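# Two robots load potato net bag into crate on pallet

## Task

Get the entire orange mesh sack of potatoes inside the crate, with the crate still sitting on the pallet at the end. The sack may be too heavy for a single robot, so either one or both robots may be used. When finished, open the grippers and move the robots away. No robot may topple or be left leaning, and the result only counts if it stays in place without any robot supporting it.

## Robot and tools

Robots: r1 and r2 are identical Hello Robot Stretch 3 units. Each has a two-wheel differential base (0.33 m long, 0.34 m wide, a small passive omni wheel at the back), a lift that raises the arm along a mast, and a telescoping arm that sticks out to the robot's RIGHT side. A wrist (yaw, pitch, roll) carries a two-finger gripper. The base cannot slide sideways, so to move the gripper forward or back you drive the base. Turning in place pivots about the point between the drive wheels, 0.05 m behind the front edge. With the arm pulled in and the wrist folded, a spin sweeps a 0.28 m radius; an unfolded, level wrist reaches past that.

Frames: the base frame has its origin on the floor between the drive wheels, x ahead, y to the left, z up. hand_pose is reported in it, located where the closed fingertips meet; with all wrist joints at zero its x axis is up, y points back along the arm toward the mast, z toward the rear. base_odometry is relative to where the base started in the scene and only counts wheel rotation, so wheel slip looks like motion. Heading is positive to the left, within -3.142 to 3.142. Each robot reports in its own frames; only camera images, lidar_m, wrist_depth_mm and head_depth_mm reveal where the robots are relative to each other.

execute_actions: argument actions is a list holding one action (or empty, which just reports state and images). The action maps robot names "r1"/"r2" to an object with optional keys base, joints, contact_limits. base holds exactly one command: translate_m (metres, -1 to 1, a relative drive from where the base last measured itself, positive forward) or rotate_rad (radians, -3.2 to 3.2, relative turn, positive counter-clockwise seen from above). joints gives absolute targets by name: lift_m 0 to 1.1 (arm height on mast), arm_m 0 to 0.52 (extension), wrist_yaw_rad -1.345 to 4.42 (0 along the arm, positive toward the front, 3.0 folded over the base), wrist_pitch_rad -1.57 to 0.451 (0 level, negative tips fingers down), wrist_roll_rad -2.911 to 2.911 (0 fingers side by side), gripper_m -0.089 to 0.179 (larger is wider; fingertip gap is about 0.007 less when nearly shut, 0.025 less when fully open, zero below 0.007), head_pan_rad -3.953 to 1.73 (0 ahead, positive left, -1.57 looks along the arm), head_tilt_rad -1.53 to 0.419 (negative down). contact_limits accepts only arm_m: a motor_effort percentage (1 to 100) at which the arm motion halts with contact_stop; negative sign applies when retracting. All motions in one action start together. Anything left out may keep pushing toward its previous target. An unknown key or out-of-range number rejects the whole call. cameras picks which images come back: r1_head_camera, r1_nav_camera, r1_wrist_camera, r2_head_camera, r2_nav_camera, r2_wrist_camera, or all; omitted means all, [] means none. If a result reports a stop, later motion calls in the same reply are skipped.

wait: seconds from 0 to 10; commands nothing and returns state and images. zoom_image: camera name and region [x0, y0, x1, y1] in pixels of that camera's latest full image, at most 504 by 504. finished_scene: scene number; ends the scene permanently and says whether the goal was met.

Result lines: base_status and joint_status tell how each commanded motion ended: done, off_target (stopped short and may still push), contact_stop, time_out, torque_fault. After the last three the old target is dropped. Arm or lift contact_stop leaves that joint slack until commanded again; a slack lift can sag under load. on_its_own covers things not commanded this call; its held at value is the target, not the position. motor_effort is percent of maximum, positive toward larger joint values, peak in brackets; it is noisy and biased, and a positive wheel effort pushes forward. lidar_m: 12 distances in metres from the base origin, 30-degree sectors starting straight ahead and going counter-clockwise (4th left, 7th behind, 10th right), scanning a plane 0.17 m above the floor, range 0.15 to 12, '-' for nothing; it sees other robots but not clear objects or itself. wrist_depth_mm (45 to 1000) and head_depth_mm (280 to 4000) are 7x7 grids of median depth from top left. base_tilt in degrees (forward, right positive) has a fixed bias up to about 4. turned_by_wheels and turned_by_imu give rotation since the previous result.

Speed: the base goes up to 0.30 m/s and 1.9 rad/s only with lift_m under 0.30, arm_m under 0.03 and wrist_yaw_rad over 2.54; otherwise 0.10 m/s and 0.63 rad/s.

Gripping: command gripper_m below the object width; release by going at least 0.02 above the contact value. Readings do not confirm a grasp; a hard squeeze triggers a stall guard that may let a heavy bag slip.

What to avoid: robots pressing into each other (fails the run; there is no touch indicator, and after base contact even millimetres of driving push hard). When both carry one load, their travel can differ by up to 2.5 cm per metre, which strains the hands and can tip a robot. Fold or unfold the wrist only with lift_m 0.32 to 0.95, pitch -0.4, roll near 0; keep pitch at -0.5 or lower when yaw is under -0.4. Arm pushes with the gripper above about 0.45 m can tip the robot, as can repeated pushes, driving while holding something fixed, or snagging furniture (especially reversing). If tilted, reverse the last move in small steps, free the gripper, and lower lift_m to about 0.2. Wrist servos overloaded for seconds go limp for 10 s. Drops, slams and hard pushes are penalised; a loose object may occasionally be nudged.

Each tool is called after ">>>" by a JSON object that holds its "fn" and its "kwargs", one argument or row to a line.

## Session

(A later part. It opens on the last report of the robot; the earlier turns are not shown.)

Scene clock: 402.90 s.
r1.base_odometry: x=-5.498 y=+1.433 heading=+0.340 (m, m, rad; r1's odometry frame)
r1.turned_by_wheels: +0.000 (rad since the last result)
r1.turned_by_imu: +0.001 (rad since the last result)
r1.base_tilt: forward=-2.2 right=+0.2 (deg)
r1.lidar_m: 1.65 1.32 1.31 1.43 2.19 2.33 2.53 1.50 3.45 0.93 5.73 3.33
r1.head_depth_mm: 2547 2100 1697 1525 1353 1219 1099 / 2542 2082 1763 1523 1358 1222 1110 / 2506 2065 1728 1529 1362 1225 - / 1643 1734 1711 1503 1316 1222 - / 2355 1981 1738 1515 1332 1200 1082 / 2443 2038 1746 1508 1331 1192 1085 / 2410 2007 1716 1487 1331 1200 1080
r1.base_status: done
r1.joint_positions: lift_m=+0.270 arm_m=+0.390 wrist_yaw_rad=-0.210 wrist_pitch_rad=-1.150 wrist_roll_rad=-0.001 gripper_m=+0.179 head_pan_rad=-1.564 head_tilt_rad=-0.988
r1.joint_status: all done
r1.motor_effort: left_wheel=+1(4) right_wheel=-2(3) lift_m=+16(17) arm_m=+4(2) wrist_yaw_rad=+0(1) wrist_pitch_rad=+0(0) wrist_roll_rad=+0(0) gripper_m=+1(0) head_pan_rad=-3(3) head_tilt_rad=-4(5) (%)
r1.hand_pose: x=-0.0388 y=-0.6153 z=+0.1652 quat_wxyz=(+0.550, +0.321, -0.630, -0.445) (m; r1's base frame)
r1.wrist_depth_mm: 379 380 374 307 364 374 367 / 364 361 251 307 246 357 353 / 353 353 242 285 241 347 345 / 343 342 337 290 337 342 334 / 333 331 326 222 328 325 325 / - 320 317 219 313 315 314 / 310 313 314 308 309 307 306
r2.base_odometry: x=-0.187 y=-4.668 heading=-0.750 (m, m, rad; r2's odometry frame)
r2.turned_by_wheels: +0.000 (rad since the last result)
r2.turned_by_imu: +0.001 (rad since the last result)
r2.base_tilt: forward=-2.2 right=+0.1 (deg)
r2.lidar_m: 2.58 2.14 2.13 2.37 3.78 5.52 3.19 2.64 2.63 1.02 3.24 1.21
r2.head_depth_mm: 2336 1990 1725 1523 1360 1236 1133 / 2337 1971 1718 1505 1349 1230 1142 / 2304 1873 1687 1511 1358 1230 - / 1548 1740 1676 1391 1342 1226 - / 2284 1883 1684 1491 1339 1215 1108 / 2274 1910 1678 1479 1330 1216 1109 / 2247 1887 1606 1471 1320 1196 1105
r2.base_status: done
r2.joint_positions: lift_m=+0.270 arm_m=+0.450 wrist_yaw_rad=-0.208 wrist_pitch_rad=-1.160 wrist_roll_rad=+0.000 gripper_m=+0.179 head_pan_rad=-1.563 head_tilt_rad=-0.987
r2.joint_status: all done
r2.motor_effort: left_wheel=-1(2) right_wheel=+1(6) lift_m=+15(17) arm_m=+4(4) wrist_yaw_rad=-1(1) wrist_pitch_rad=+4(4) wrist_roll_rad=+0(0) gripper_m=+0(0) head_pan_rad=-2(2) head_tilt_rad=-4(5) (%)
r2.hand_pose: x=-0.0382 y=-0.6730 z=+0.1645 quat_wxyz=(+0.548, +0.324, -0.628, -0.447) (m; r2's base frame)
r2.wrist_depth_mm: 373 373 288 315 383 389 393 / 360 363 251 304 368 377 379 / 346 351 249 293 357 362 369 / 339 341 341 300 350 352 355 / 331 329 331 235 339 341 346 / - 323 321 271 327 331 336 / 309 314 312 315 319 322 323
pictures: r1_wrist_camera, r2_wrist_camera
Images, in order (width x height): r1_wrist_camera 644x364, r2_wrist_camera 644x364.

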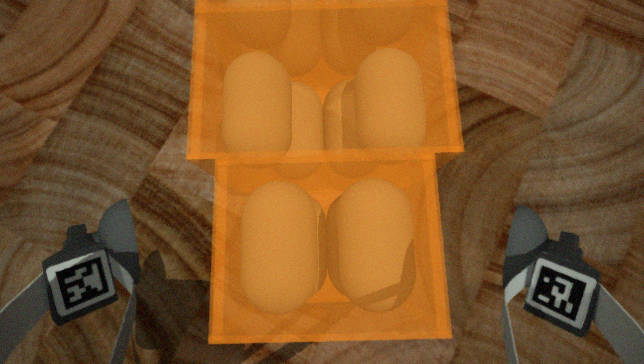

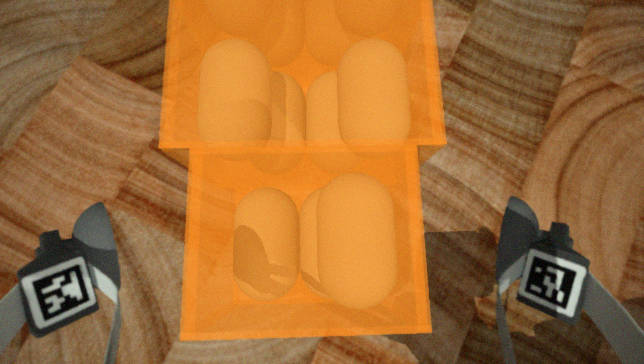

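>>> {"fn": "execute_actions", "kwargs": {
  "actions": [
    {"r1": {"base": {"translate_m": -0.005}, "joints": {"lift_m": 0.215}}, "r2": {"joints": {"lift_m": 0.215}}}
  ],
  "cameras": ["r1_wrist_camera", "r2_wrist_camera"]
}}

Scene clock: 422.00 s.
r1.base_odometry: x=-5.503 y=+1.431 heading=+0.340 (m, m, rad; r1's odometry frame)
r1.turned_by_wheels: +0.000 (rad since the last result)
r1.turned_by_imu: +0.001 (rad since the last result)
r1.base_tilt: forward=-2.1 right=+0.0 (deg)
r1.lidar_m: 1.65 1.33 1.31 1.43 2.19 2.32 2.53 1.50 3.45 1.57 5.73 3.32
r1.head_depth_mm: 2544 2106 1679 1533 1349 1209 1107 / 2528 2118 1764 1539 1356 1207 1113 / 2489 2060 1713 1520 1352 1225 - / 2242 1752 1670 1514 1318 1221 - / 2397 1987 1747 1512 1332 1202 1086 / 2448 2022 1716 1516 1328 1195 1087 / 2427 2012 1720 1498 1330 1184 1084
r1.base_status: done
r1.joint_positions: lift_m=+0.215 arm_m=+0.390 wrist_yaw_rad=-0.210 wrist_pitch_rad=-1.150 wrist_roll_rad=-0.001 gripper_m=+0.179 head_pan_rad=-1.564 head_tilt_rad=-0.988
r1.joint_status: all done
r1.motor_effort: left_wheel=+2(3) right_wheel=-1(6) lift_m=+16(16) arm_m=+3(4) wrist_yaw_rad=+0(1) wrist_pitch_rad=+0(0) wrist_roll_rad=+0(0) gripper_m=+1(0) head_pan_rad=-3(3) head_tilt_rad=-5(5) (%)
r1.hand_pose: x=-0.0388 y=-0.6153 z=+0.1102 quat_wxyz=(+0.550, +0.321, -0.630, -0.445) (m; r1's base frame)
r1.wrist_depth_mm: 310 315 195 260 189 307 305 / 305 305 186 236 183 297 297 / 295 294 193 232 198 289 290 / 285 282 180 238 181 279 280 / 277 276 161 171 161 270 271 / - 266 157 167 156 265 261 / 261 259 257 258 255 256 255
r2.base_odometry: x=-0.187 y=-4.668 heading=-0.750 (m, m, rad; r2's odometry frame)
r2.turned_by_wheels: +0.000 (rad since the last result)
r2.turned_by_imu: +0.001 (rad since the last result)
r2.base_tilt: forward=-2.2 right=+0.1 (deg)
r2.lidar_m: 2.59 2.14 2.13 2.37 3.81 5.49 3.21 2.65 2.63 1.56 3.22 1.21
r2.head_depth_mm: 2340 1968 1716 1524 1365 1234 1124 / 2320 1972 1693 1514 1355 1228 1139 / 2303 1871 1669 1508 1353 1220 - / 1555 1713 1675 1434 1348 1216 - / 2272 1868 1678 1478 1332 1211 1111 / 2259 1938 1668 1474 1332 1205 1101 / 2235 1909 1597 1482 1324 1196 1096
r2.base_status: not commanded
r2.joint_positions: lift_m=+0.215 arm_m=+0.450 wrist_yaw_rad=-0.208 wrist_pitch_rad=-1.160 wrist_roll_rad=+0.000 gripper_m=+0.179 head_pan_rad=-1.563 head_tilt_rad=-0.987
r2.joint_status: all done
r2.motor_effort: left_wheel=+0(1) right_wheel=+1(1) lift_m=+15(14) arm_m=+4(4) wrist_yaw_rad=-1(1) wrist_pitch_rad=+4(4) wrist_roll_rad=+0(0) gripper_m=+1(1) head_pan_rad=-2(2) head_tilt_rad=-5(5) (%)
r2.hand_pose: x=-0.0382 y=-0.6730 z=+0.1095 quat_wxyz=(+0.548, +0.324, -0.628, -0.447) (m; r2's base frame)
r2.wrist_depth_mm: 310 312 195 270 197 325 326 / 299 300 190 242 192 314 317 / 290 293 235 243 296 302 306 / 282 285 285 231 288 293 297 / 276 275 222 184 175 284 288 / - 267 219 183 171 275 282 / 258 261 263 264 266 269 268
pictures: r1_wrist_camera, r2_wrist_camera
Images, in order (width x height): r1_wrist_camera 644x364, r2_wrist_camera 644x364.

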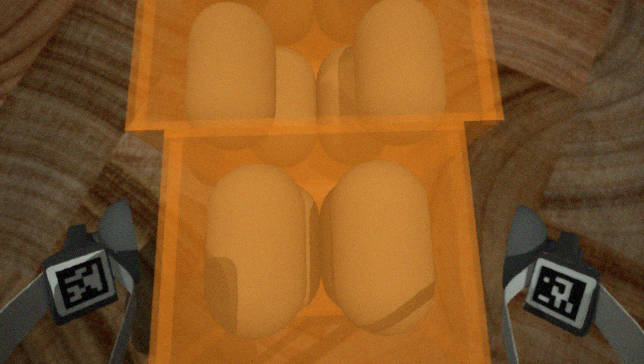

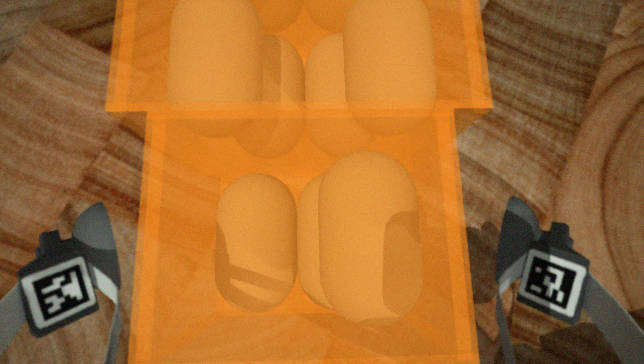

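>>> {"fn": "execute_actions", "kwargs": {
  "actions": [
    {"r1": {"joints": {"lift_m": 0.145}}, "r2": {"joints": {"lift_m": 0.145}}}
  ],
  "cameras": ["r1_wrist_camera", "r2_wrist_camera", "r1_head_camera"]
}}

Scene clock: 428.93 s.
r1.base_odometry: x=-5.503 y=+1.431 heading=+0.340 (m, m, rad; r1's odometry frame)
r1.turned_by_wheels: +0.000 (rad since the last result)
r1.turned_by_imu: +0.002 (rad since the last result)
r1.base_tilt: forward=-2.1 right=+0.1 (deg)
r1.lidar_m: 1.64 1.33 1.32 1.43 2.19 2.32 2.52 1.49 3.43 3.75 5.79 3.31
r1.head_depth_mm: 2529 2102 1668 1532 1347 1213 1101 / 2543 2079 1757 1532 1353 1209 1115 / 2486 2041 1709 1523 1342 1226 - / 2277 1745 1674 1477 1322 1222 - / 2468 1989 1741 1505 1337 1203 1085 / 2429 2024 1720 1518 1339 1199 1084 / 2416 2021 1715 1492 1326 1195 1085
r1.base_status: not commanded
r1.joint_positions: lift_m=+0.188 arm_m=+0.390 wrist_yaw_rad=-0.209 wrist_pitch_rad=-1.135 wrist_roll_rad=-0.002 gripper_m=+0.179 head_pan_rad=-1.564 head_tilt_rad=-0.988
r1.joint_status: lift_m contact_stop (moved -0.027 of -0.070)
r1.on_its_own: lift_m is slack since a contact_stop, until your next command for it (your +0.145 is given up)
r1.motor_effort: left_wheel=+2(2) right_wheel=-4(5) lift_m=+18(22) arm_m=+4(4) wrist_yaw_rad=+0(1) wrist_pitch_rad=-4(6) wrist_roll_rad=+0(0) gripper_m=-1(1) head_pan_rad=-3(3) head_tilt_rad=-4(5) (%)
r1.hand_pose: x=-0.0395 y=-0.6189 z=+0.0846 quat_wxyz=(+0.554, +0.317, -0.632, -0.440) (m; r1's base frame)
r1.wrist_depth_mm: 290 290 164 242 163 283 285 / 275 277 159 212 159 274 273 / 269 267 174 209 177 264 265 / 260 258 146 221 144 254 255 / 253 250 136 148 135 246 249 / - 244 132 144 131 237 238 / 236 236 131 229 131 230 231
r2.base_odometry: x=-0.187 y=-4.668 heading=-0.750 (m, m, rad; r2's odometry frame)
r2.turned_by_wheels: +0.000 (rad since the last result)
r2.turned_by_imu: +0.003 (rad since the last result)
r2.base_tilt: forward=-2.2 right=-0.1 (deg)
r2.lidar_m: 2.58 2.13 2.13 2.37 3.79 5.47 3.21 2.65 2.63 1.57 3.23 1.21
r2.head_depth_mm: 2317 1986 1723 1519 1360 1238 1120 / 2300 1951 1714 1517 1351 1230 1139 / 2305 1855 1688 1503 1359 1224 - / 1581 1716 1683 1432 1339 1219 - / 2241 1830 1691 1494 1341 1218 1102 / 2259 1921 1671 1477 1327 1202 1112 / 2204 1903 1602 1473 1319 1203 1099
r2.base_status: not commanded
r2.joint_positions: lift_m=+0.185 arm_m=+0.450 wrist_yaw_rad=-0.208 wrist_pitch_rad=-1.133 wrist_roll_rad=+0.001 gripper_m=+0.179 head_pan_rad=-1.563 head_tilt_rad=-0.988
r2.joint_status: lift_m contact_stop (moved -0.030 of -0.070)
r2.on_its_own: lift_m is slack since a contact_stop, until your next command for it (your +0.145 is given up)
r2.motor_effort: left_wheel=+1(4) right_wheel=-3(9) lift_m=+19(18) arm_m=+4(4) wrist_yaw_rad=-2(2) wrist_pitch_rad=-8(11) wrist_roll_rad=+0(0) gripper_m=-1(2) head_pan_rad=-2(2) head_tilt_rad=-5(5) (%)
r2.hand_pose: x=-0.0396 y=-0.6795 z=+0.0819 quat_wxyz=(+0.554, +0.315, -0.633, -0.440) (m; r2's base frame)
r2.wrist_depth_mm: 287 287 171 247 172 300 303 / 277 275 167 220 167 289 290 / 267 266 210 218 216 277 278 / 259 259 260 211 151 268 269 / 252 252 194 196 143 258 262 / - 243 189 191 138 248 254 / 233 235 234 235 142 242 243
pictures: r1_head_camera (sideways: a quarter turn clockwise sets it upright), r1_wrist_camera, r2_wrist_camera
Images, in order (width x height): r1_head_camera 896x504, r1_wrist_camera 644x364, r2_wrist_camera 644x364.

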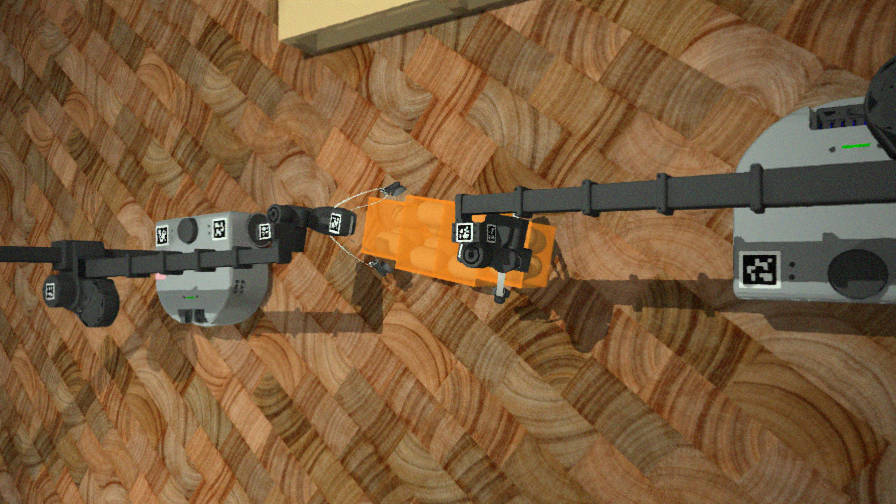

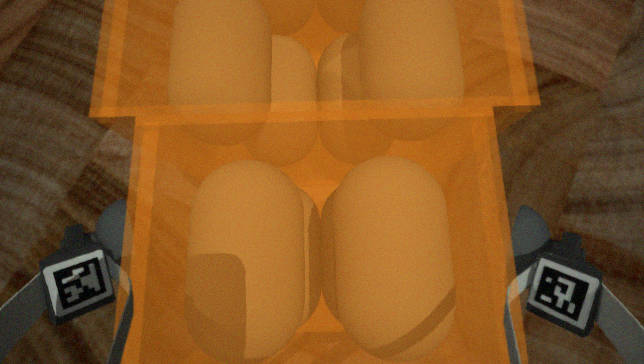

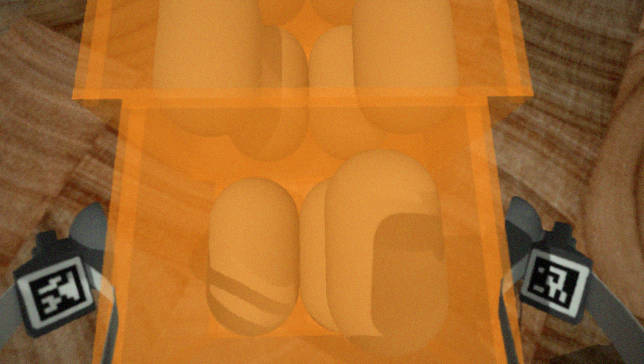

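>>> {"fn": "execute_actions", "kwargs": {
  "actions": [
    {"r1": {"joints": {"gripper_m": 0.12, "lift_m": 0.188}}, "r2": {"joints": {"gripper_m": 0.12, "lift_m": 0.185}}}
  ],
  "cameras": ["r1_wrist_camera", "r2_wrist_camera"]
}}

Scene clock: 447.73 s.
r1.base_odometry: x=-5.503 y=+1.431 heading=+0.340 (m, m, rad; r1's odometry frame)
r1.turned_by_wheels: +0.000 (rad since the last result)
r1.turned_by_imu: +0.003 (rad since the last result)
r1.base_tilt: forward=-2.2 right=+0.1 (deg)
r1.lidar_m: 1.65 1.33 1.31 1.43 2.20 2.32 2.53 1.50 3.45 3.76 5.77 3.33
r1.head_depth_mm: 2561 2110 1690 1537 1355 1226 1101 / 2507 2060 1751 1535 1353 1209 1114 / 2500 2064 1720 1517 1346 1231 - / 2293 1755 1670 1489 1329 1221 - / 2441 1990 1736 1509 1338 1201 1083 / 2462 2038 1716 1507 1331 1193 1087 / 2410 2023 1701 1492 1338 1194 1081
r1.base_status: not commanded
r1.joint_positions: lift_m=+0.189 arm_m=+0.390 wrist_yaw_rad=-0.209 wrist_pitch_rad=-1.129 wrist_roll_rad=-0.003 gripper_m=+0.121 head_pan_rad=-1.564 head_tilt_rad=-0.989
r1.joint_status: all done
r1.motor_effort: left_wheel=+1(2) right_wheel=-1(6) lift_m=+8(14) arm_m=+3(3) wrist_yaw_rad=+0(1) wrist_pitch_rad=-6(7) wrist_roll_rad=+1(1) gripper_m=-16(97) head_pan_rad=-3(3) head_tilt_rad=-4(5) (%)
r1.hand_pose: x=-0.0399 y=-0.6205 z=+0.0855 quat_wxyz=(+0.556, +0.315, -0.632, -0.438) (m; r1's base frame)
r1.wrist_depth_mm: 299 293 170 243 169 292 288 / 287 284 164 218 162 277 275 / 276 273 173 213 175 268 265 / 264 263 153 220 150 260 261 / 253 256 140 150 138 251 247 / 249 243 134 145 134 - 243 / 239 239 133 232 132 236 231
r2.base_odometry: x=-0.187 y=-4.668 heading=-0.750 (m, m, rad; r2's odometry frame)
r2.turned_by_wheels: +0.000 (rad since the last result)
r2.turned_by_imu: +0.000 (rad since the last result)
r2.base_tilt: forward=-2.2 right=+0.1 (deg)
r2.lidar_m: 2.58 2.14 2.12 2.37 3.81 5.50 3.18 2.64 2.63 1.57 3.23 1.21
r2.head_depth_mm: 2329 1984 1708 1528 1351 1235 1125 / 2300 1980 1707 1514 1350 1230 1138 / 2287 1878 1681 1508 1355 1226 - / 1590 1709 1689 1441 1345 1225 - / 2252 1873 1703 1482 1347 1214 1106 / 2256 1885 1667 1471 1334 1210 1104 / 2223 1905 1589 1466 1327 1201 1101
r2.base_status: not commanded
r2.joint_positions: lift_m=+0.191 arm_m=+0.450 wrist_yaw_rad=-0.209 wrist_pitch_rad=-1.126 wrist_roll_rad=+0.001 gripper_m=+0.121 head_pan_rad=-1.563 head_tilt_rad=-0.988
r2.joint_status: lift_m contact_stop (moved +0.005 of +0.000); the others done
r2.on_its_own: lift_m is slack since a contact_stop, until your next command for it (your +0.185 is given up)
r2.motor_effort: left_wheel=+2(4) right_wheel=-4(10) lift_m=+20(19) arm_m=+4(4) wrist_yaw_rad=+0(4) wrist_pitch_rad=-11(12) wrist_roll_rad=-1(1) gripper_m=-15(96) head_pan_rad=-2(2) head_tilt_rad=-5(4) (%)
r2.hand_pose: x=-0.0400 y=-0.6812 z=+0.0877 quat_wxyz=(+0.555, +0.313, -0.634, -0.438) (m; r2's base frame)
r2.wrist_depth_mm: 295 295 177 253 178 307 312 / 284 284 172 227 173 295 297 / 273 274 191 224 194 284 289 / 263 265 267 233 163 273 276 / 255 257 202 203 149 266 266 / - 247 195 196 143 - 257 / 236 241 238 241 147 247 248
pictures: r1_wrist_camera, r2_wrist_camera
Images, in order (width x height): r1_wrist_camera 644x364, r2_wrist_camera 644x364.

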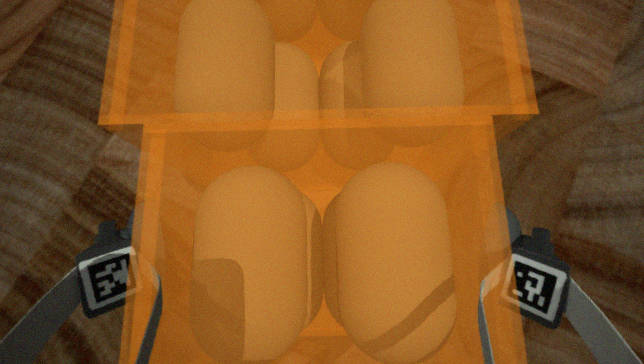

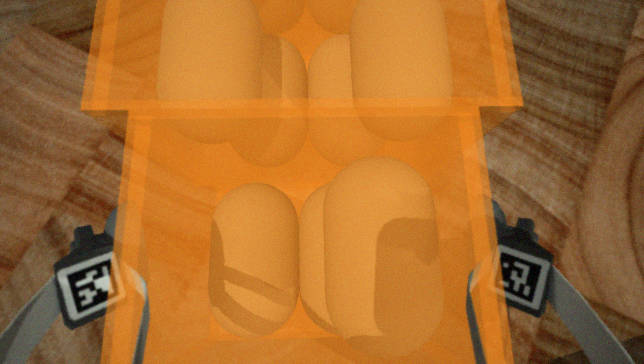

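>>> {"fn": "execute_actions", "kwargs": {
  "actions": [
    {"r1": {"joints": {"gripper_m": 0.04, "lift_m": 0.192}}, "r2": {"joints": {"gripper_m": 0.04, "lift_m": 0.192}}}
  ],
  "cameras": ["r1_wrist_camera", "r2_wrist_camera"]
}}

Scene clock: 458.23 s.
r1.base_odometry: x=-5.503 y=+1.431 heading=+0.340 (m, m, rad; r1's odometry frame)
r1.turned_by_wheels: +0.000 (rad since the last result)
r1.turned_by_imu: +0.001 (rad since the last result)
r1.base_tilt: forward=-2.1 right=-0.1 (deg)
r1.lidar_m: 1.64 1.32 1.31 1.44 2.20 2.32 2.53 1.50 3.45 3.75 5.77 3.34
r1.head_depth_mm: 2505 2086 1675 1521 1354 1208 1101 / 2510 2066 1776 1541 1347 1207 1112 / 2536 2052 1723 1523 1347 1216 - / 2297 1754 1678 1470 1317 1224 - / 2475 2001 1732 1517 1328 1202 1090 / 2470 2019 1717 1517 1327 1195 1085 / 2428 2012 1718 1492 1327 1196 1082
r1.base_status: not commanded
r1.joint_positions: lift_m=+0.192 arm_m=+0.390 wrist_yaw_rad=-0.209 wrist_pitch_rad=-1.127 wrist_roll_rad=-0.003 gripper_m=+0.042 head_pan_rad=-1.564 head_tilt_rad=-0.989
r1.joint_status: all done
r1.motor_effort: left_wheel=+1(1) right_wheel=+0(1) lift_m=+15(17) arm_m=+3(3) wrist_yaw_rad=+0(1) wrist_pitch_rad=-7(7) wrist_roll_rad=+1(1) gripper_m=-45(100) head_pan_rad=-3(3) head_tilt_rad=-5(4) (%)
r1.hand_pose: x=-0.0400 y=-0.6209 z=+0.0892 quat_wxyz=(+0.556, +0.314, -0.633, -0.438) (m; r1's base frame)
r1.wrist_depth_mm: 296 296 172 247 171 291 291 / 290 289 167 221 164 276 282 / 272 274 174 215 176 268 270 / 266 267 156 220 154 260 260 / 257 256 141 152 141 253 252 / 250 246 137 146 136 - 244 / 238 239 136 233 136 235 236
r2.base_odometry: x=-0.187 y=-4.668 heading=-0.750 (m, m, rad; r2's odometry frame)
r2.turned_by_wheels: +0.000 (rad since the last result)
r2.turned_by_imu: +0.001 (rad since the last result)
r2.base_tilt: forward=-2.2 right=+0.1 (deg)
r2.lidar_m: 2.58 2.13 2.13 2.37 3.80 5.50 3.18 2.65 2.63 1.57 3.24 1.21
r2.head_depth_mm: 2354 1978 1727 1522 1358 1239 1130 / 2314 1972 1706 1515 1354 1230 1139 / 2306 1889 1679 1509 1344 1220 - / 1575 1708 1696 1441 1345 1224 - / 2194 1856 1690 1493 1336 1217 1104 / 2225 1911 1675 1482 1328 1204 1107 / 2236 1931 1605 1472 1322 1206 1102
r2.base_status: not commanded
r2.joint_positions: lift_m=+0.192 arm_m=+0.450 wrist_yaw_rad=-0.209 wrist_pitch_rad=-1.126 wrist_roll_rad=+0.001 gripper_m=+0.042 head_pan_rad=-1.563 head_tilt_rad=-0.988
r2.joint_status: all done
r2.motor_effort: left_wheel=+2(2) right_wheel=-4(4) lift_m=+20(23) arm_m=+3(4) wrist_yaw_rad=-1(1) wrist_pitch_rad=-11(11) wrist_roll_rad=-1(1) gripper_m=-45(100) head_pan_rad=-2(2) head_tilt_rad=-4(4) (%)
r2.hand_pose: x=-0.0399 y=-0.6811 z=+0.0889 quat_wxyz=(+0.555, +0.313, -0.634, -0.438) (m; r2's base frame)
r2.wrist_depth_mm: 295 297 178 255 180 308 312 / 284 285 173 227 174 296 299 / 276 274 191 226 195 285 288 / 264 266 267 232 164 275 278 / 256 259 203 203 150 267 268 / 248 249 196 196 144 - 260 / 239 240 240 241 150 247 249
pictures: r1_wrist_camera, r2_wrist_camera
Images, in order (width x height): r1_wrist_camera 644x364, r2_wrist_camera 644x364.

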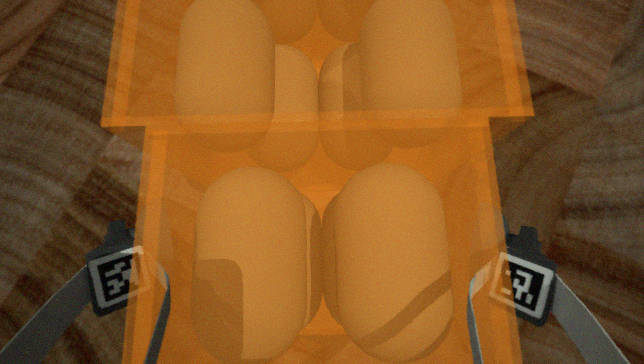

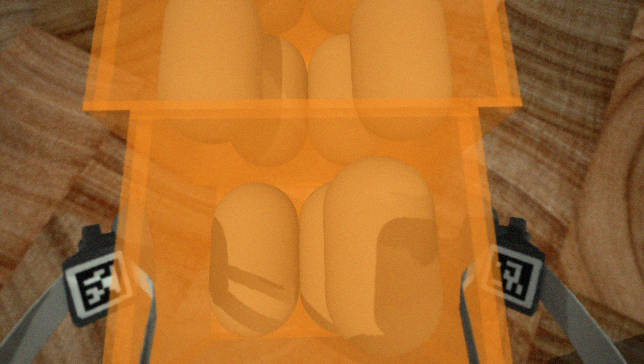

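>>> {"fn": "execute_actions", "kwargs": {
  "actions": [
    {"r1": {"joints": {"lift_m": 0.24}}, "r2": {"joints": {"lift_m": 0.24}}}
  ],
  "cameras": ["r1_wrist_camera", "r2_wrist_camera", "r1_head_camera"]
}}

Scene clock: 462.07 s.
r1.base_odometry: x=-5.503 y=+1.431 heading=+0.340 (m, m, rad; r1's odometry frame)
r1.turned_by_wheels: +0.000 (rad since the last result)
r1.turned_by_imu: +0.001 (rad since the last result)
r1.base_tilt: forward=-2.1 right=+0.2 (deg)
r1.lidar_m: 1.65 1.33 1.31 1.43 2.20 2.32 2.53 1.50 3.45 0.93 5.78 3.33
r1.head_depth_mm: 2519 2081 1673 1528 1355 1210 1099 / 2500 2060 1751 1527 1354 1212 1115 / 2489 2071 1722 1525 1345 1224 - / 2270 1747 1668 1444 1325 1222 - / 2310 1976 1738 1509 1333 1190 1081 / 2428 2005 1710 1509 1333 1192 1081 / 2428 1990 1721 1496 1322 1182 1083
r1.base_status: not commanded
r1.joint_positions: lift_m=+0.239 arm_m=+0.390 wrist_yaw_rad=-0.209 wrist_pitch_rad=-1.127 wrist_roll_rad=-0.003 gripper_m=+0.065 head_pan_rad=-1.564 head_tilt_rad=-0.989
r1.joint_status: all done
r1.on_its_own: gripper_m is held at +0.064, not at your +0.040, by its stall guard, which is still easing
r1.motor_effort: left_wheel=+1(1) right_wheel=+1(1) lift_m=+30(31) arm_m=-1(5) wrist_yaw_rad=-1(2) wrist_pitch_rad=-7(8) wrist_roll_rad=+1(1) gripper_m=-35(39) head_pan_rad=-3(3) head_tilt_rad=-4(5) (%)
r1.hand_pose: x=-0.0399 y=-0.6215 z=+0.1363 quat_wxyz=(+0.556, +0.314, -0.633, -0.438) (m; r1's base frame)
r1.wrist_depth_mm: 352 351 191 259 190 344 339 / 335 334 175 237 173 328 329 / 322 322 182 220 187 318 313 / 312 309 157 222 158 305 305 / 301 302 143 154 142 297 296 / 290 290 138 150 138 - 287 / 282 282 138 276 139 275 275
r2.base_odometry: x=-0.187 y=-4.668 heading=-0.751 (m, m, rad; r2's odometry frame)
r2.turned_by_wheels: +0.000 (rad since the last result)
r2.turned_by_imu: +0.000 (rad since the last result)
r2.base_tilt: forward=-2.1 right=+0.2 (deg)
r2.lidar_m: 2.58 2.13 2.13 2.37 3.81 5.50 3.21 2.63 2.63 1.00 3.23 1.21
r2.head_depth_mm: 2345 1984 1719 1510 1368 1236 1132 / 2313 1960 1704 1510 1350 1225 1145 / 2271 1883 1668 1516 1351 1221 - / 1548 1735 1668 1415 1336 1228 - / 2206 1837 1684 1497 1338 1215 1110 / 2253 1914 1663 1473 1333 1202 1105 / 2232 1912 1601 1461 1323 1206 1105
r2.base_status: not commanded
r2.joint_positions: lift_m=+0.239 arm_m=+0.450 wrist_yaw_rad=-0.208 wrist_pitch_rad=-1.125 wrist_roll_rad=+0.001 gripper_m=+0.065 head_pan_rad=-1.563 head_tilt_rad=-0.988
r2.joint_status: all done
r2.on_its_own: gripper_m is held at +0.063, not at your +0.040, by its stall guard, which is still easing
r2.motor_effort: left_wheel=-2(1) right_wheel=+3(3) lift_m=+32(34) arm_m=-2(3) wrist_yaw_rad=-2(2) wrist_pitch_rad=-11(13) wrist_roll_rad=-1(1) gripper_m=-35(38) head_pan_rad=-2(2) head_tilt_rad=-4(4) (%)
r2.hand_pose: x=-0.0399 y=-0.6819 z=+0.1364 quat_wxyz=(+0.555, +0.313, -0.634, -0.438) (m; r2's base frame)
r2.wrist_depth_mm: 346 348 195 272 198 366 367 / 331 336 180 240 183 348 355 / 321 324 197 228 230 336 336 / 311 311 312 230 166 325 325 / 297 304 204 204 151 313 316 / 293 291 197 198 146 - 305 / 279 281 283 284 154 291 295
pictures: r1_head_camera (sideways: a quarter turn clockwise sets it upright), r1_wrist_camera, r2_wrist_camera
Images, in order (width x height): r1_head_camera 896x504, r1_wrist_camera 644x364, r2_wrist_camera 644x364.

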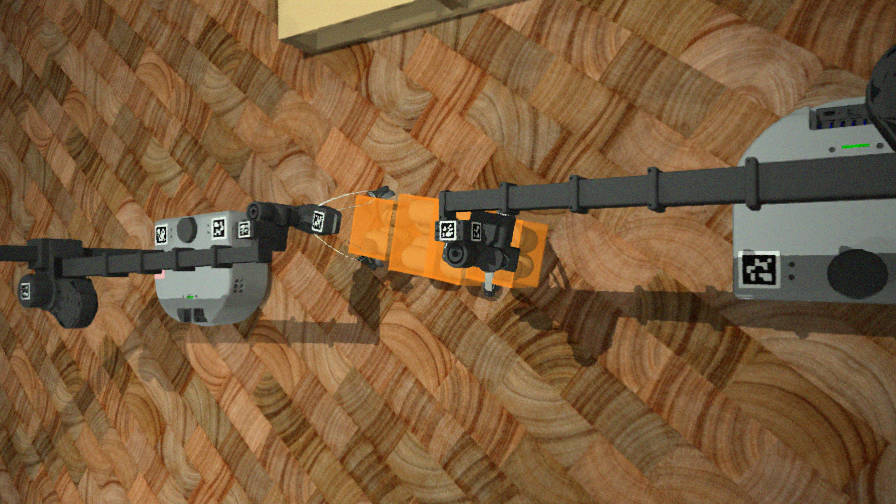

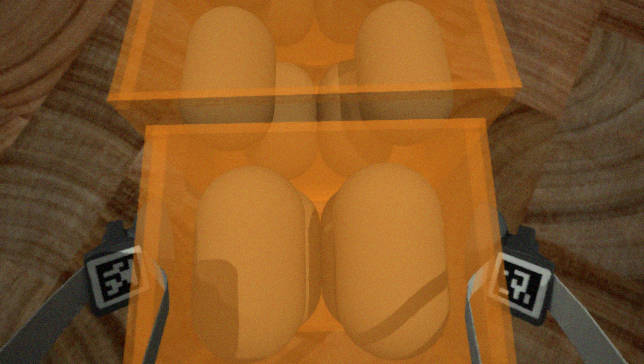

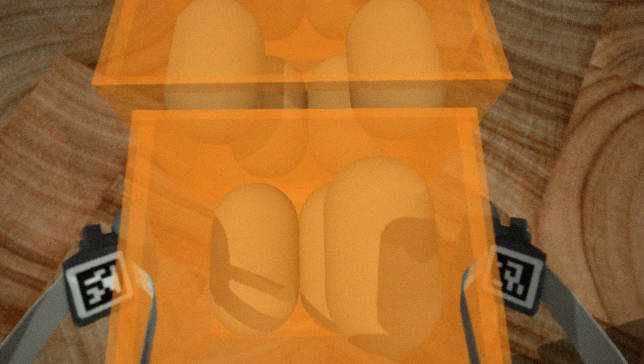

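>>> {"fn": "execute_actions", "kwargs": {
  "actions": [
    {"r1": {"joints": {"gripper_m": 0.08, "lift_m": 0.66}}, "r2": {"joints": {"gripper_m": 0.08, "lift_m": 0.66}}}
  ],
  "cameras": ["r1_wrist_camera", "r2_wrist_camera", "r1_head_camera"]
}}

Scene clock: 472.90 s.
r1.base_odometry: x=-5.503 y=+1.431 heading=+0.340 (m, m, rad; r1's odometry frame)
r1.turned_by_wheels: +0.000 (rad since the last result)
r1.turned_by_imu: +0.003 (rad since the last result)
r1.base_tilt: forward=-2.2 right=+0.2 (deg)
r1.lidar_m: 1.65 1.33 1.31 1.43 2.20 2.32 2.54 1.50 3.44 1.57 5.75 3.33
r1.head_depth_mm: 2506 2070 1662 1525 1349 1222 1116 / 2497 2043 1767 1550 - - - / 959 2063 - 1516 1332 1219 - / 2263 1804 1024 1455 1340 1212 - / 2451 1992 1739 1501 1334 1199 1085 / 2448 2006 1721 1492 1333 1193 1090 / 2402 2010 1706 1492 1328 1187 1077
r1.base_status: not commanded
r1.joint_positions: lift_m=+0.659 arm_m=+0.390 wrist_yaw_rad=-0.209 wrist_pitch_rad=-1.127 wrist_roll_rad=-0.003 gripper_m=+0.100 head_pan_rad=-1.564 head_tilt_rad=-0.989
r1.joint_status: gripper_m off_target (ended at +0.100, target +0.080); the others done
r1.on_its_own: gripper_m is held at +0.099, not at your +0.080, by its stall guard, which is still easing
r1.motor_effort: left_wheel=+1(0) right_wheel=+2(1) lift_m=+30(31) arm_m=-1(0) wrist_yaw_rad=-1(1) wrist_pitch_rad=-7(7) wrist_roll_rad=+1(1) gripper_m=-22(83) head_pan_rad=-3(3) head_tilt_rad=-4(4) (%)
r1.hand_pose: x=-0.0399 y=-0.6215 z=+0.5563 quat_wxyz=(+0.556, +0.314, -0.633, -0.438) (m; r1's base frame)
r1.wrist_depth_mm: 852 843 193 257 189 810 697 / 843 801 176 236 175 802 658 / 783 766 181 221 188 762 670 / 742 742 158 222 159 750 736 / 739 725 143 154 143 731 697 / 716 690 139 150 138 - 692 / 681 680 139 658 138 682 666
r2.base_odometry: x=-0.187 y=-4.668 heading=-0.751 (m, m, rad; r2's odometry frame)
r2.turned_by_wheels: +0.000 (rad since the last result)
r2.turned_by_imu: +0.001 (rad since the last result)
r2.base_tilt: forward=-2.1 right=+0.1 (deg)
r2.lidar_m: 2.58 2.14 2.13 2.37 3.80 5.50 3.22 2.64 2.63 1.57 3.22 1.21
r2.head_depth_mm: 2340 1986 1716 1509 1360 1244 1132 / 2308 1949 1746 1530 - - - / 2128 - 1600 1494 1342 1219 - / 2215 1764 981 1490 1349 1223 - / 2246 1827 1679 1484 1336 1210 1113 / 2247 1899 1680 1469 1326 1204 1105 / 2230 1902 1609 1479 1326 1192 1103
r2.base_status: not commanded
r2.joint_positions: lift_m=+0.659 arm_m=+0.450 wrist_yaw_rad=-0.208 wrist_pitch_rad=-1.125 wrist_roll_rad=+0.001 gripper_m=+0.100 head_pan_rad=-1.563 head_tilt_rad=-0.988
r2.joint_status: gripper_m off_target (ended at +0.100, target +0.080); the others done
r2.on_its_own: gripper_m is held at +0.099, not at your +0.080, by its stall guard, which is still easing
r2.motor_effort: left_wheel=-1(0) right_wheel=+3(3) lift_m=+32(32) arm_m=-2(2) wrist_yaw_rad=-2(1) wrist_pitch_rad=-11(11) wrist_roll_rad=-1(1) gripper_m=-21(82) head_pan_rad=-3(2) head_tilt_rad=-4(5) (%)
r2.hand_pose: x=-0.0399 y=-0.6818 z=+0.5564 quat_wxyz=(+0.555, +0.313, -0.634, -0.438) (m; r2's base frame)
r2.wrist_depth_mm: 838 847 196 272 200 876 884 / 804 803 181 242 183 835 853 / 766 785 196 229 206 807 816 / 744 755 749 231 167 789 803 / 717 737 204 204 151 764 770 / 679 705 196 197 146 - 747 / 673 671 680 686 152 705 715
pictures: r1_head_camera (sideways: a quarter turn clockwise sets it upright), r1_wrist_camera, r2_wrist_camera
Images, in order (width x height): r1_head_camera 896x504, r1_wrist_camera 644x364, r2_wrist_camera 644x364.

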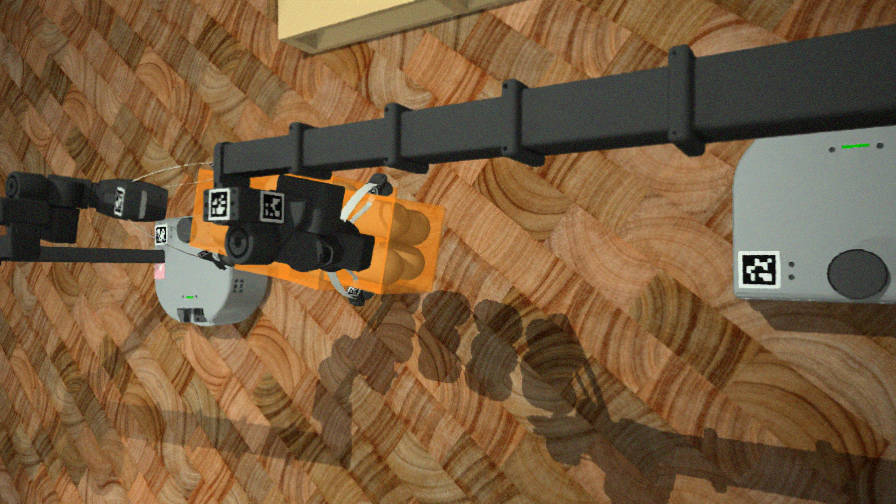

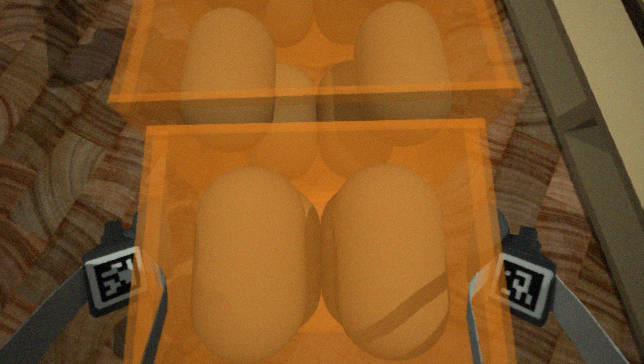

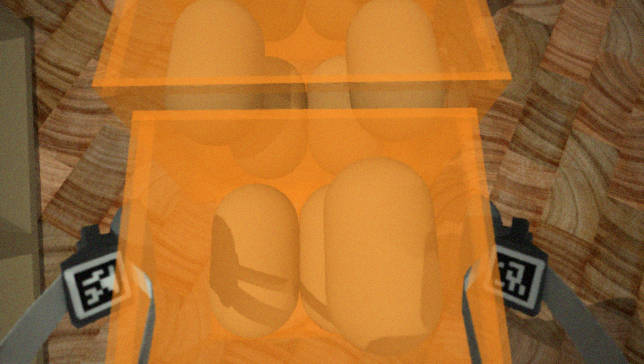

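>>> {"fn": "execute_actions", "kwargs": {
  "actions": [
    {"r1": {"base": {"translate_m": -0.5}, "joints": {"gripper_m": 0.105, "head_pan_rad": -2.2, "head_tilt_rad": -1.1}}, "r2": {"base": {"translate_m": 0.5}, "joints": {"gripper_m": 0.105, "head_pan_rad": -0.9, "head_tilt_rad": -1.1}}}
  ],
  "cameras": ["r1_wrist_camera", "r2_head_camera", "r1_head_camera"]
}}

Scene clock: 485.10 s.
r1.base_odometry: x=-5.974 y=+1.264 heading=+0.340 (m, m, rad; r1's odometry frame)
r1.turned_by_wheels: +0.000 (rad since the last result)
r1.turned_by_imu: +0.007 (rad since the last result)
r1.base_tilt: forward=-2.1 right=+0.1 (deg)
r1.lidar_m: 2.03 1.64 1.62 1.77 1.95 1.93 2.11 1.06 1.10 1.59 5.31 4.10
r1.head_depth_mm: 2077 1568 1457 1438 1334 - - / 2071 1595 1445 1372 1303 - - / 2083 1631 1496 1324 1333 - 1062 / 2086 1485 1486 1304 1260 - 1069 / 2069 1689 1454 - 1248 1197 1087 / 2061 1722 1478 1339 1290 1178 1089 / 2028 1810 850 1390 1276 1177 1081
r1.base_status: done
r1.joint_positions: lift_m=+0.659 arm_m=+0.390 wrist_yaw_rad=-0.205 wrist_pitch_rad=-1.099 wrist_roll_rad=-0.003 gripper_m=+0.106 head_pan_rad=-2.193 head_tilt_rad=-1.086
r1.joint_status: all done
r1.motor_effort: left_wheel=+1(2) right_wheel=+2(5) lift_m=+30(30) arm_m=-1(1) wrist_yaw_rad=-4(5) wrist_pitch_rad=-15(15) wrist_roll_rad=+1(1) gripper_m=-20(20) head_pan_rad=-4(42) head_tilt_rad=-5(12) (%)
r1.hand_pose: x=-0.0410 y=-0.6281 z=+0.5588 quat_wxyz=(+0.563, +0.306, -0.636, -0.429) (m; r1's base frame)
r1.wrist_depth_mm: 891 870 190 260 187 717 680 / 835 834 175 237 174 691 683 / 806 790 186 220 194 652 648 / 770 751 156 222 158 635 626 / 752 735 142 156 143 644 598 / 701 678 139 151 138 - 575 / 670 650 139 665 139 673 555
r2.base_odometry: x=+0.179 y=-5.009 heading=-0.751 (m, m, rad; r2's odometry frame)
r2.turned_by_wheels: +0.000 (rad since the last result)
r2.turned_by_imu: -0.005 (rad since the last result)
r2.base_tilt: forward=-2.1 right=+0.1 (deg)
r2.lidar_m: 2.19 1.81 1.80 2.00 3.19 5.89 3.60 2.97 2.96 1.58 0.83 0.85
r2.head_depth_mm: 1968 1670 1541 1354 1324 1224 - / 1979 1619 1439 1313 1266 1205 1152 / 1947 1632 1456 1331 1207 1208 - / 1773 1576 1445 1319 1268 1226 - / 1617 1543 1351 1291 1297 1193 1128 / 1614 1546 1332 1342 1283 1186 1110 / 1894 1436 1352 1375 1273 1186 1095
r2.base_status: done
r2.joint_positions: lift_m=+0.659 arm_m=+0.450 wrist_yaw_rad=-0.204 wrist_pitch_rad=-1.098 wrist_roll_rad=+0.001 gripper_m=+0.106 head_pan_rad=-0.907 head_tilt_rad=-1.086
r2.joint_status: all done
r2.on_its_own: wrist_pitch_rad is at rest, and its effort (-23) is outside its rest range (-20 to +32)
r2.motor_effort: left_wheel=+0(3) right_wheel=+0(8) lift_m=+32(32) arm_m=-4(3) wrist_yaw_rad=-4(4) wrist_pitch_rad=-23(23) wrist_roll_rad=-1(1) gripper_m=-20(20) head_pan_rad=+3(27) head_tilt_rad=-6(15) (%)
r2.hand_pose: x=-0.0410 y=-0.6885 z=+0.5589 quat_wxyz=(+0.562, +0.305, -0.638, -0.429) (m; r2's base frame)
r2.wrist_depth_mm: 720 727 196 274 199 902 916 / 746 682 182 240 184 855 851 / 707 658 202 227 808 820 822 / 684 642 622 228 163 789 795 / 602 642 202 202 151 767 760 / 582 695 197 199 146 - 739 / 670 566 561 566 678 706 693
pictures: r1_head_camera (sideways: a quarter turn clockwise sets it upright), r1_wrist_camera, r2_head_camera (sideways: a quarter turn clockwise sets it upright)
Images, in order (width x height): r1_head_camera 896x504, r1_wrist_camera 644x364, r2_head_camera 896x504.

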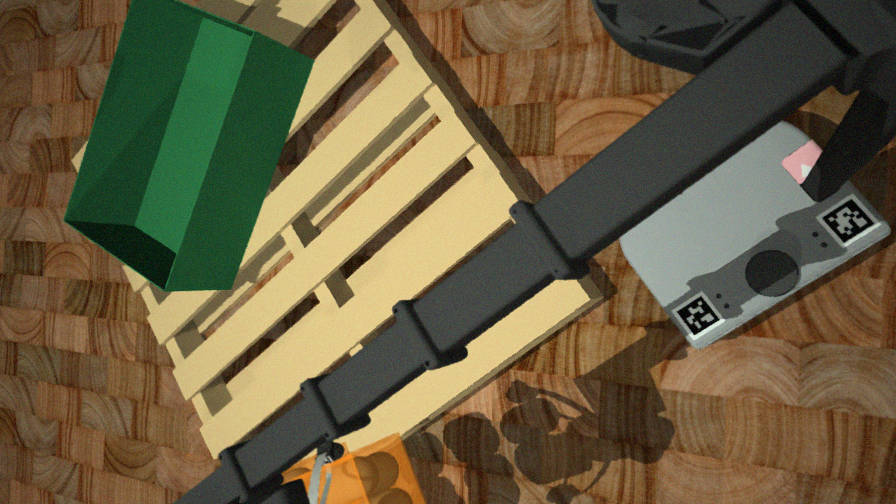

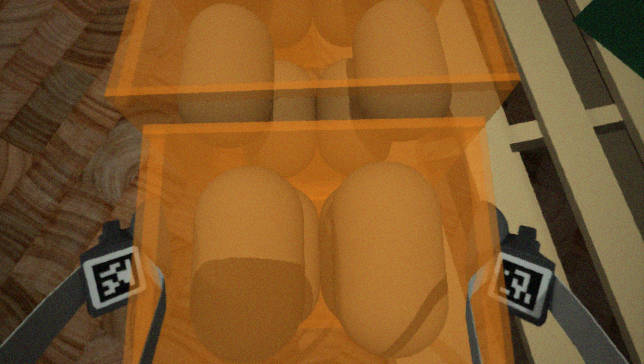

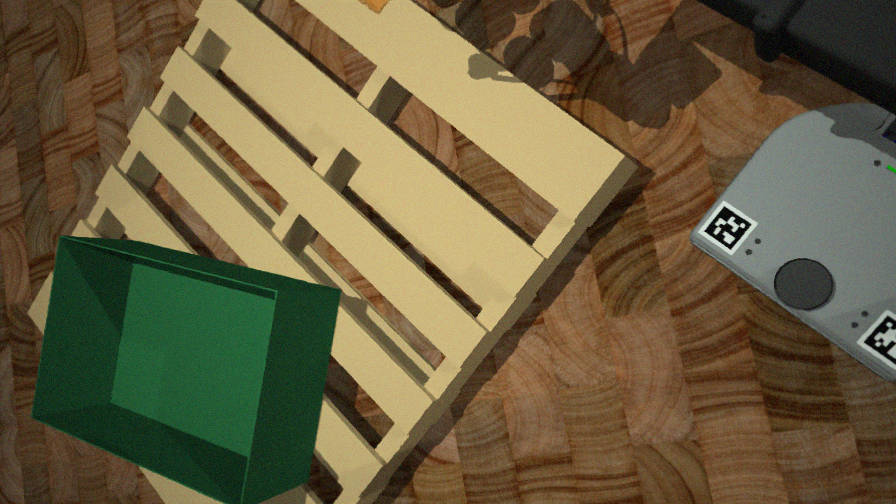

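>>> {"fn": "execute_actions", "kwargs": {
  "actions": [
    {"r1": {"base": {"translate_m": -0.5}, "joints": {"arm_m": 0.43}}, "r2": {"base": {"translate_m": 0.5}, "joints": {"head_pan_rad": -1.2}}}
  ],
  "cameras": ["r2_head_camera", "r1_head_camera", "r2_nav_camera"]
}}

Scene clock: 499.63 s.
r1.base_odometry: x=-6.446 y=+1.098 heading=+0.340 (m, m, rad; r1's odometry frame)
r1.turned_by_wheels: +0.000 (rad since the last result)
r1.turned_by_imu: +0.007 (rad since the last result)
r1.base_tilt: forward=-2.2 right=+0.2 (deg)
r1.lidar_m: 2.41 1.95 1.93 1.91 1.55 1.54 1.68 0.71 0.65 0.90 4.78 4.85
r1.head_depth_mm: 2098 1840 1620 1427 1330 - - / 2095 1824 1603 1379 1301 - - / 2072 1811 1438 1328 1338 - 1059 / 2059 1545 1443 1311 1265 - 1068 / 2044 1525 1428 - 1213 1191 1088 / 2048 1517 1471 1364 1218 1150 1090 / 2028 1808 910 1326 1190 1135 1087
r1.base_status: done
r1.joint_positions: lift_m=+0.659 arm_m=+0.430 wrist_yaw_rad=-0.208 wrist_pitch_rad=-1.132 wrist_roll_rad=-0.003 gripper_m=+0.106 head_pan_rad=-2.193 head_tilt_rad=-1.086
r1.joint_status: all done
r1.motor_effort: left_wheel=+0(2) right_wheel=+4(5) lift_m=+30(29) arm_m=+0(2) wrist_yaw_rad=-2(6) wrist_pitch_rad=-6(14) wrist_roll_rad=+1(1) gripper_m=-20(20) head_pan_rad=-4(4) head_tilt_rad=-5(5) (%)
r1.hand_pose: x=-0.0396 y=-0.6602 z=+0.5558 quat_wxyz=(+0.555, +0.316, -0.632, -0.439) (m; r1's base frame)
r1.wrist_depth_mm: 837 680 195 258 190 688 630 / 809 648 177 235 176 660 655 / 777 649 181 222 187 623 636 / 748 615 159 221 159 501 593 / 725 609 144 154 143 543 462 / 681 595 139 149 138 - 465 / 693 560 139 542 138 620 568
r2.base_odometry: x=+0.544 y=-5.350 heading=-0.751 (m, m, rad; r2's odometry frame)
r2.turned_by_wheels: +0.000 (rad since the last result)
r2.turned_by_imu: -0.005 (rad since the last result)
r2.base_tilt: forward=-2.2 right=+0.2 (deg)
r2.lidar_m: 1.81 1.48 1.47 1.63 2.58 6.23 4.00 3.30 3.27 0.59 0.58 2.46
r2.head_depth_mm: 1736 - 1376 1352 1200 - - / 1985 1657 1399 1317 1269 1223 - / 1945 1629 1391 1284 1214 1227 - / 1938 1479 1400 1252 1245 1219 - / 1926 1465 1390 1239 1265 1189 1117 / 1925 1487 1393 1261 1274 1179 1105 / 1895 1701 1395 1300 1282 1181 1098
r2.base_status: done
r2.joint_positions: lift_m=+0.659 arm_m=+0.450 wrist_yaw_rad=-0.209 wrist_pitch_rad=-1.130 wrist_roll_rad=+0.001 gripper_m=+0.106 head_pan_rad=-1.193 head_tilt_rad=-1.086
r2.joint_status: all done
r2.motor_effort: left_wheel=+0(4) right_wheel=+0(8) lift_m=+32(31) arm_m=-4(4) wrist_yaw_rad=-1(5) wrist_pitch_rad=-9(23) wrist_roll_rad=-1(1) gripper_m=-19(19) head_pan_rad=-2(17) head_tilt_rad=-5(5) (%)
r2.hand_pose: x=-0.0397 y=-0.6808 z=+0.5559 quat_wxyz=(+0.554, +0.314, -0.633, -0.439) (m; r2's base frame)
r2.wrist_depth_mm: 684 700 200 272 200 864 888 / 642 681 184 243 185 701 850 / 632 633 193 230 232 671 808 / 609 611 623 230 169 648 781 / 598 598 204 205 152 622 758 / 570 578 196 198 146 - 722 / 551 554 560 567 151 684 596
pictures: r1_head_camera (sideways: a quarter turn clockwise sets it upright), r2_head_camera (sideways: a quarter turn clockwise sets it upright), r2_nav_camera (sideways: a quarter turn counterclockwise sets it upright)
Images, in order (width x height): r1_head_camera 896x504, r2_head_camera 896x504, r2_nav_camera 672x504.

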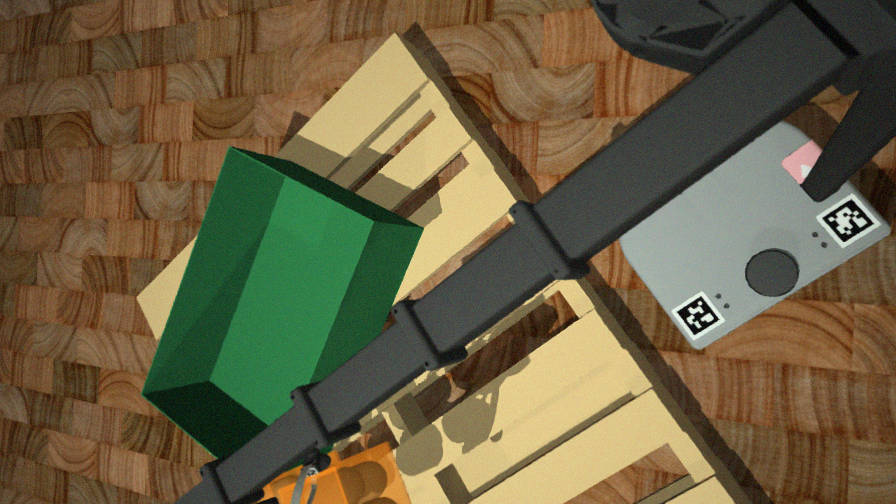

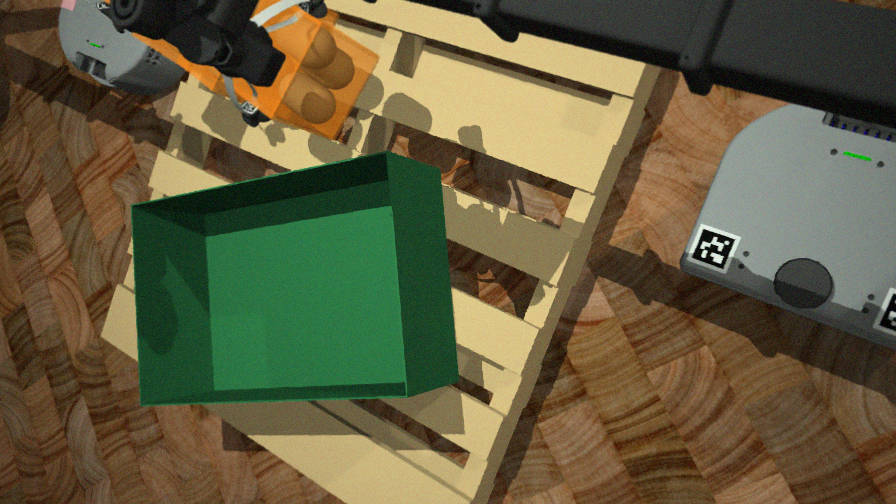

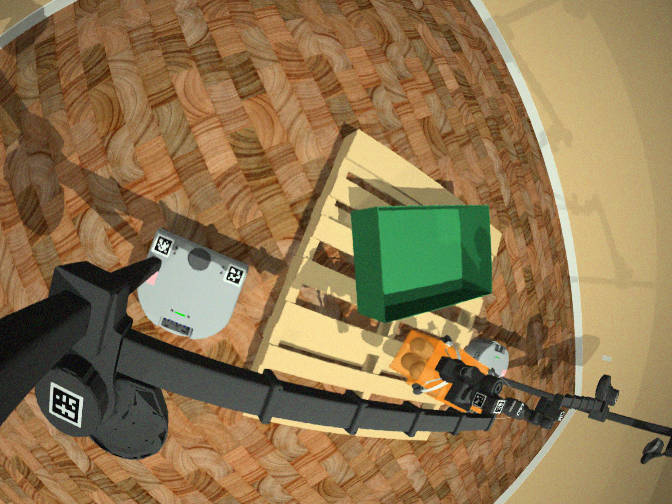

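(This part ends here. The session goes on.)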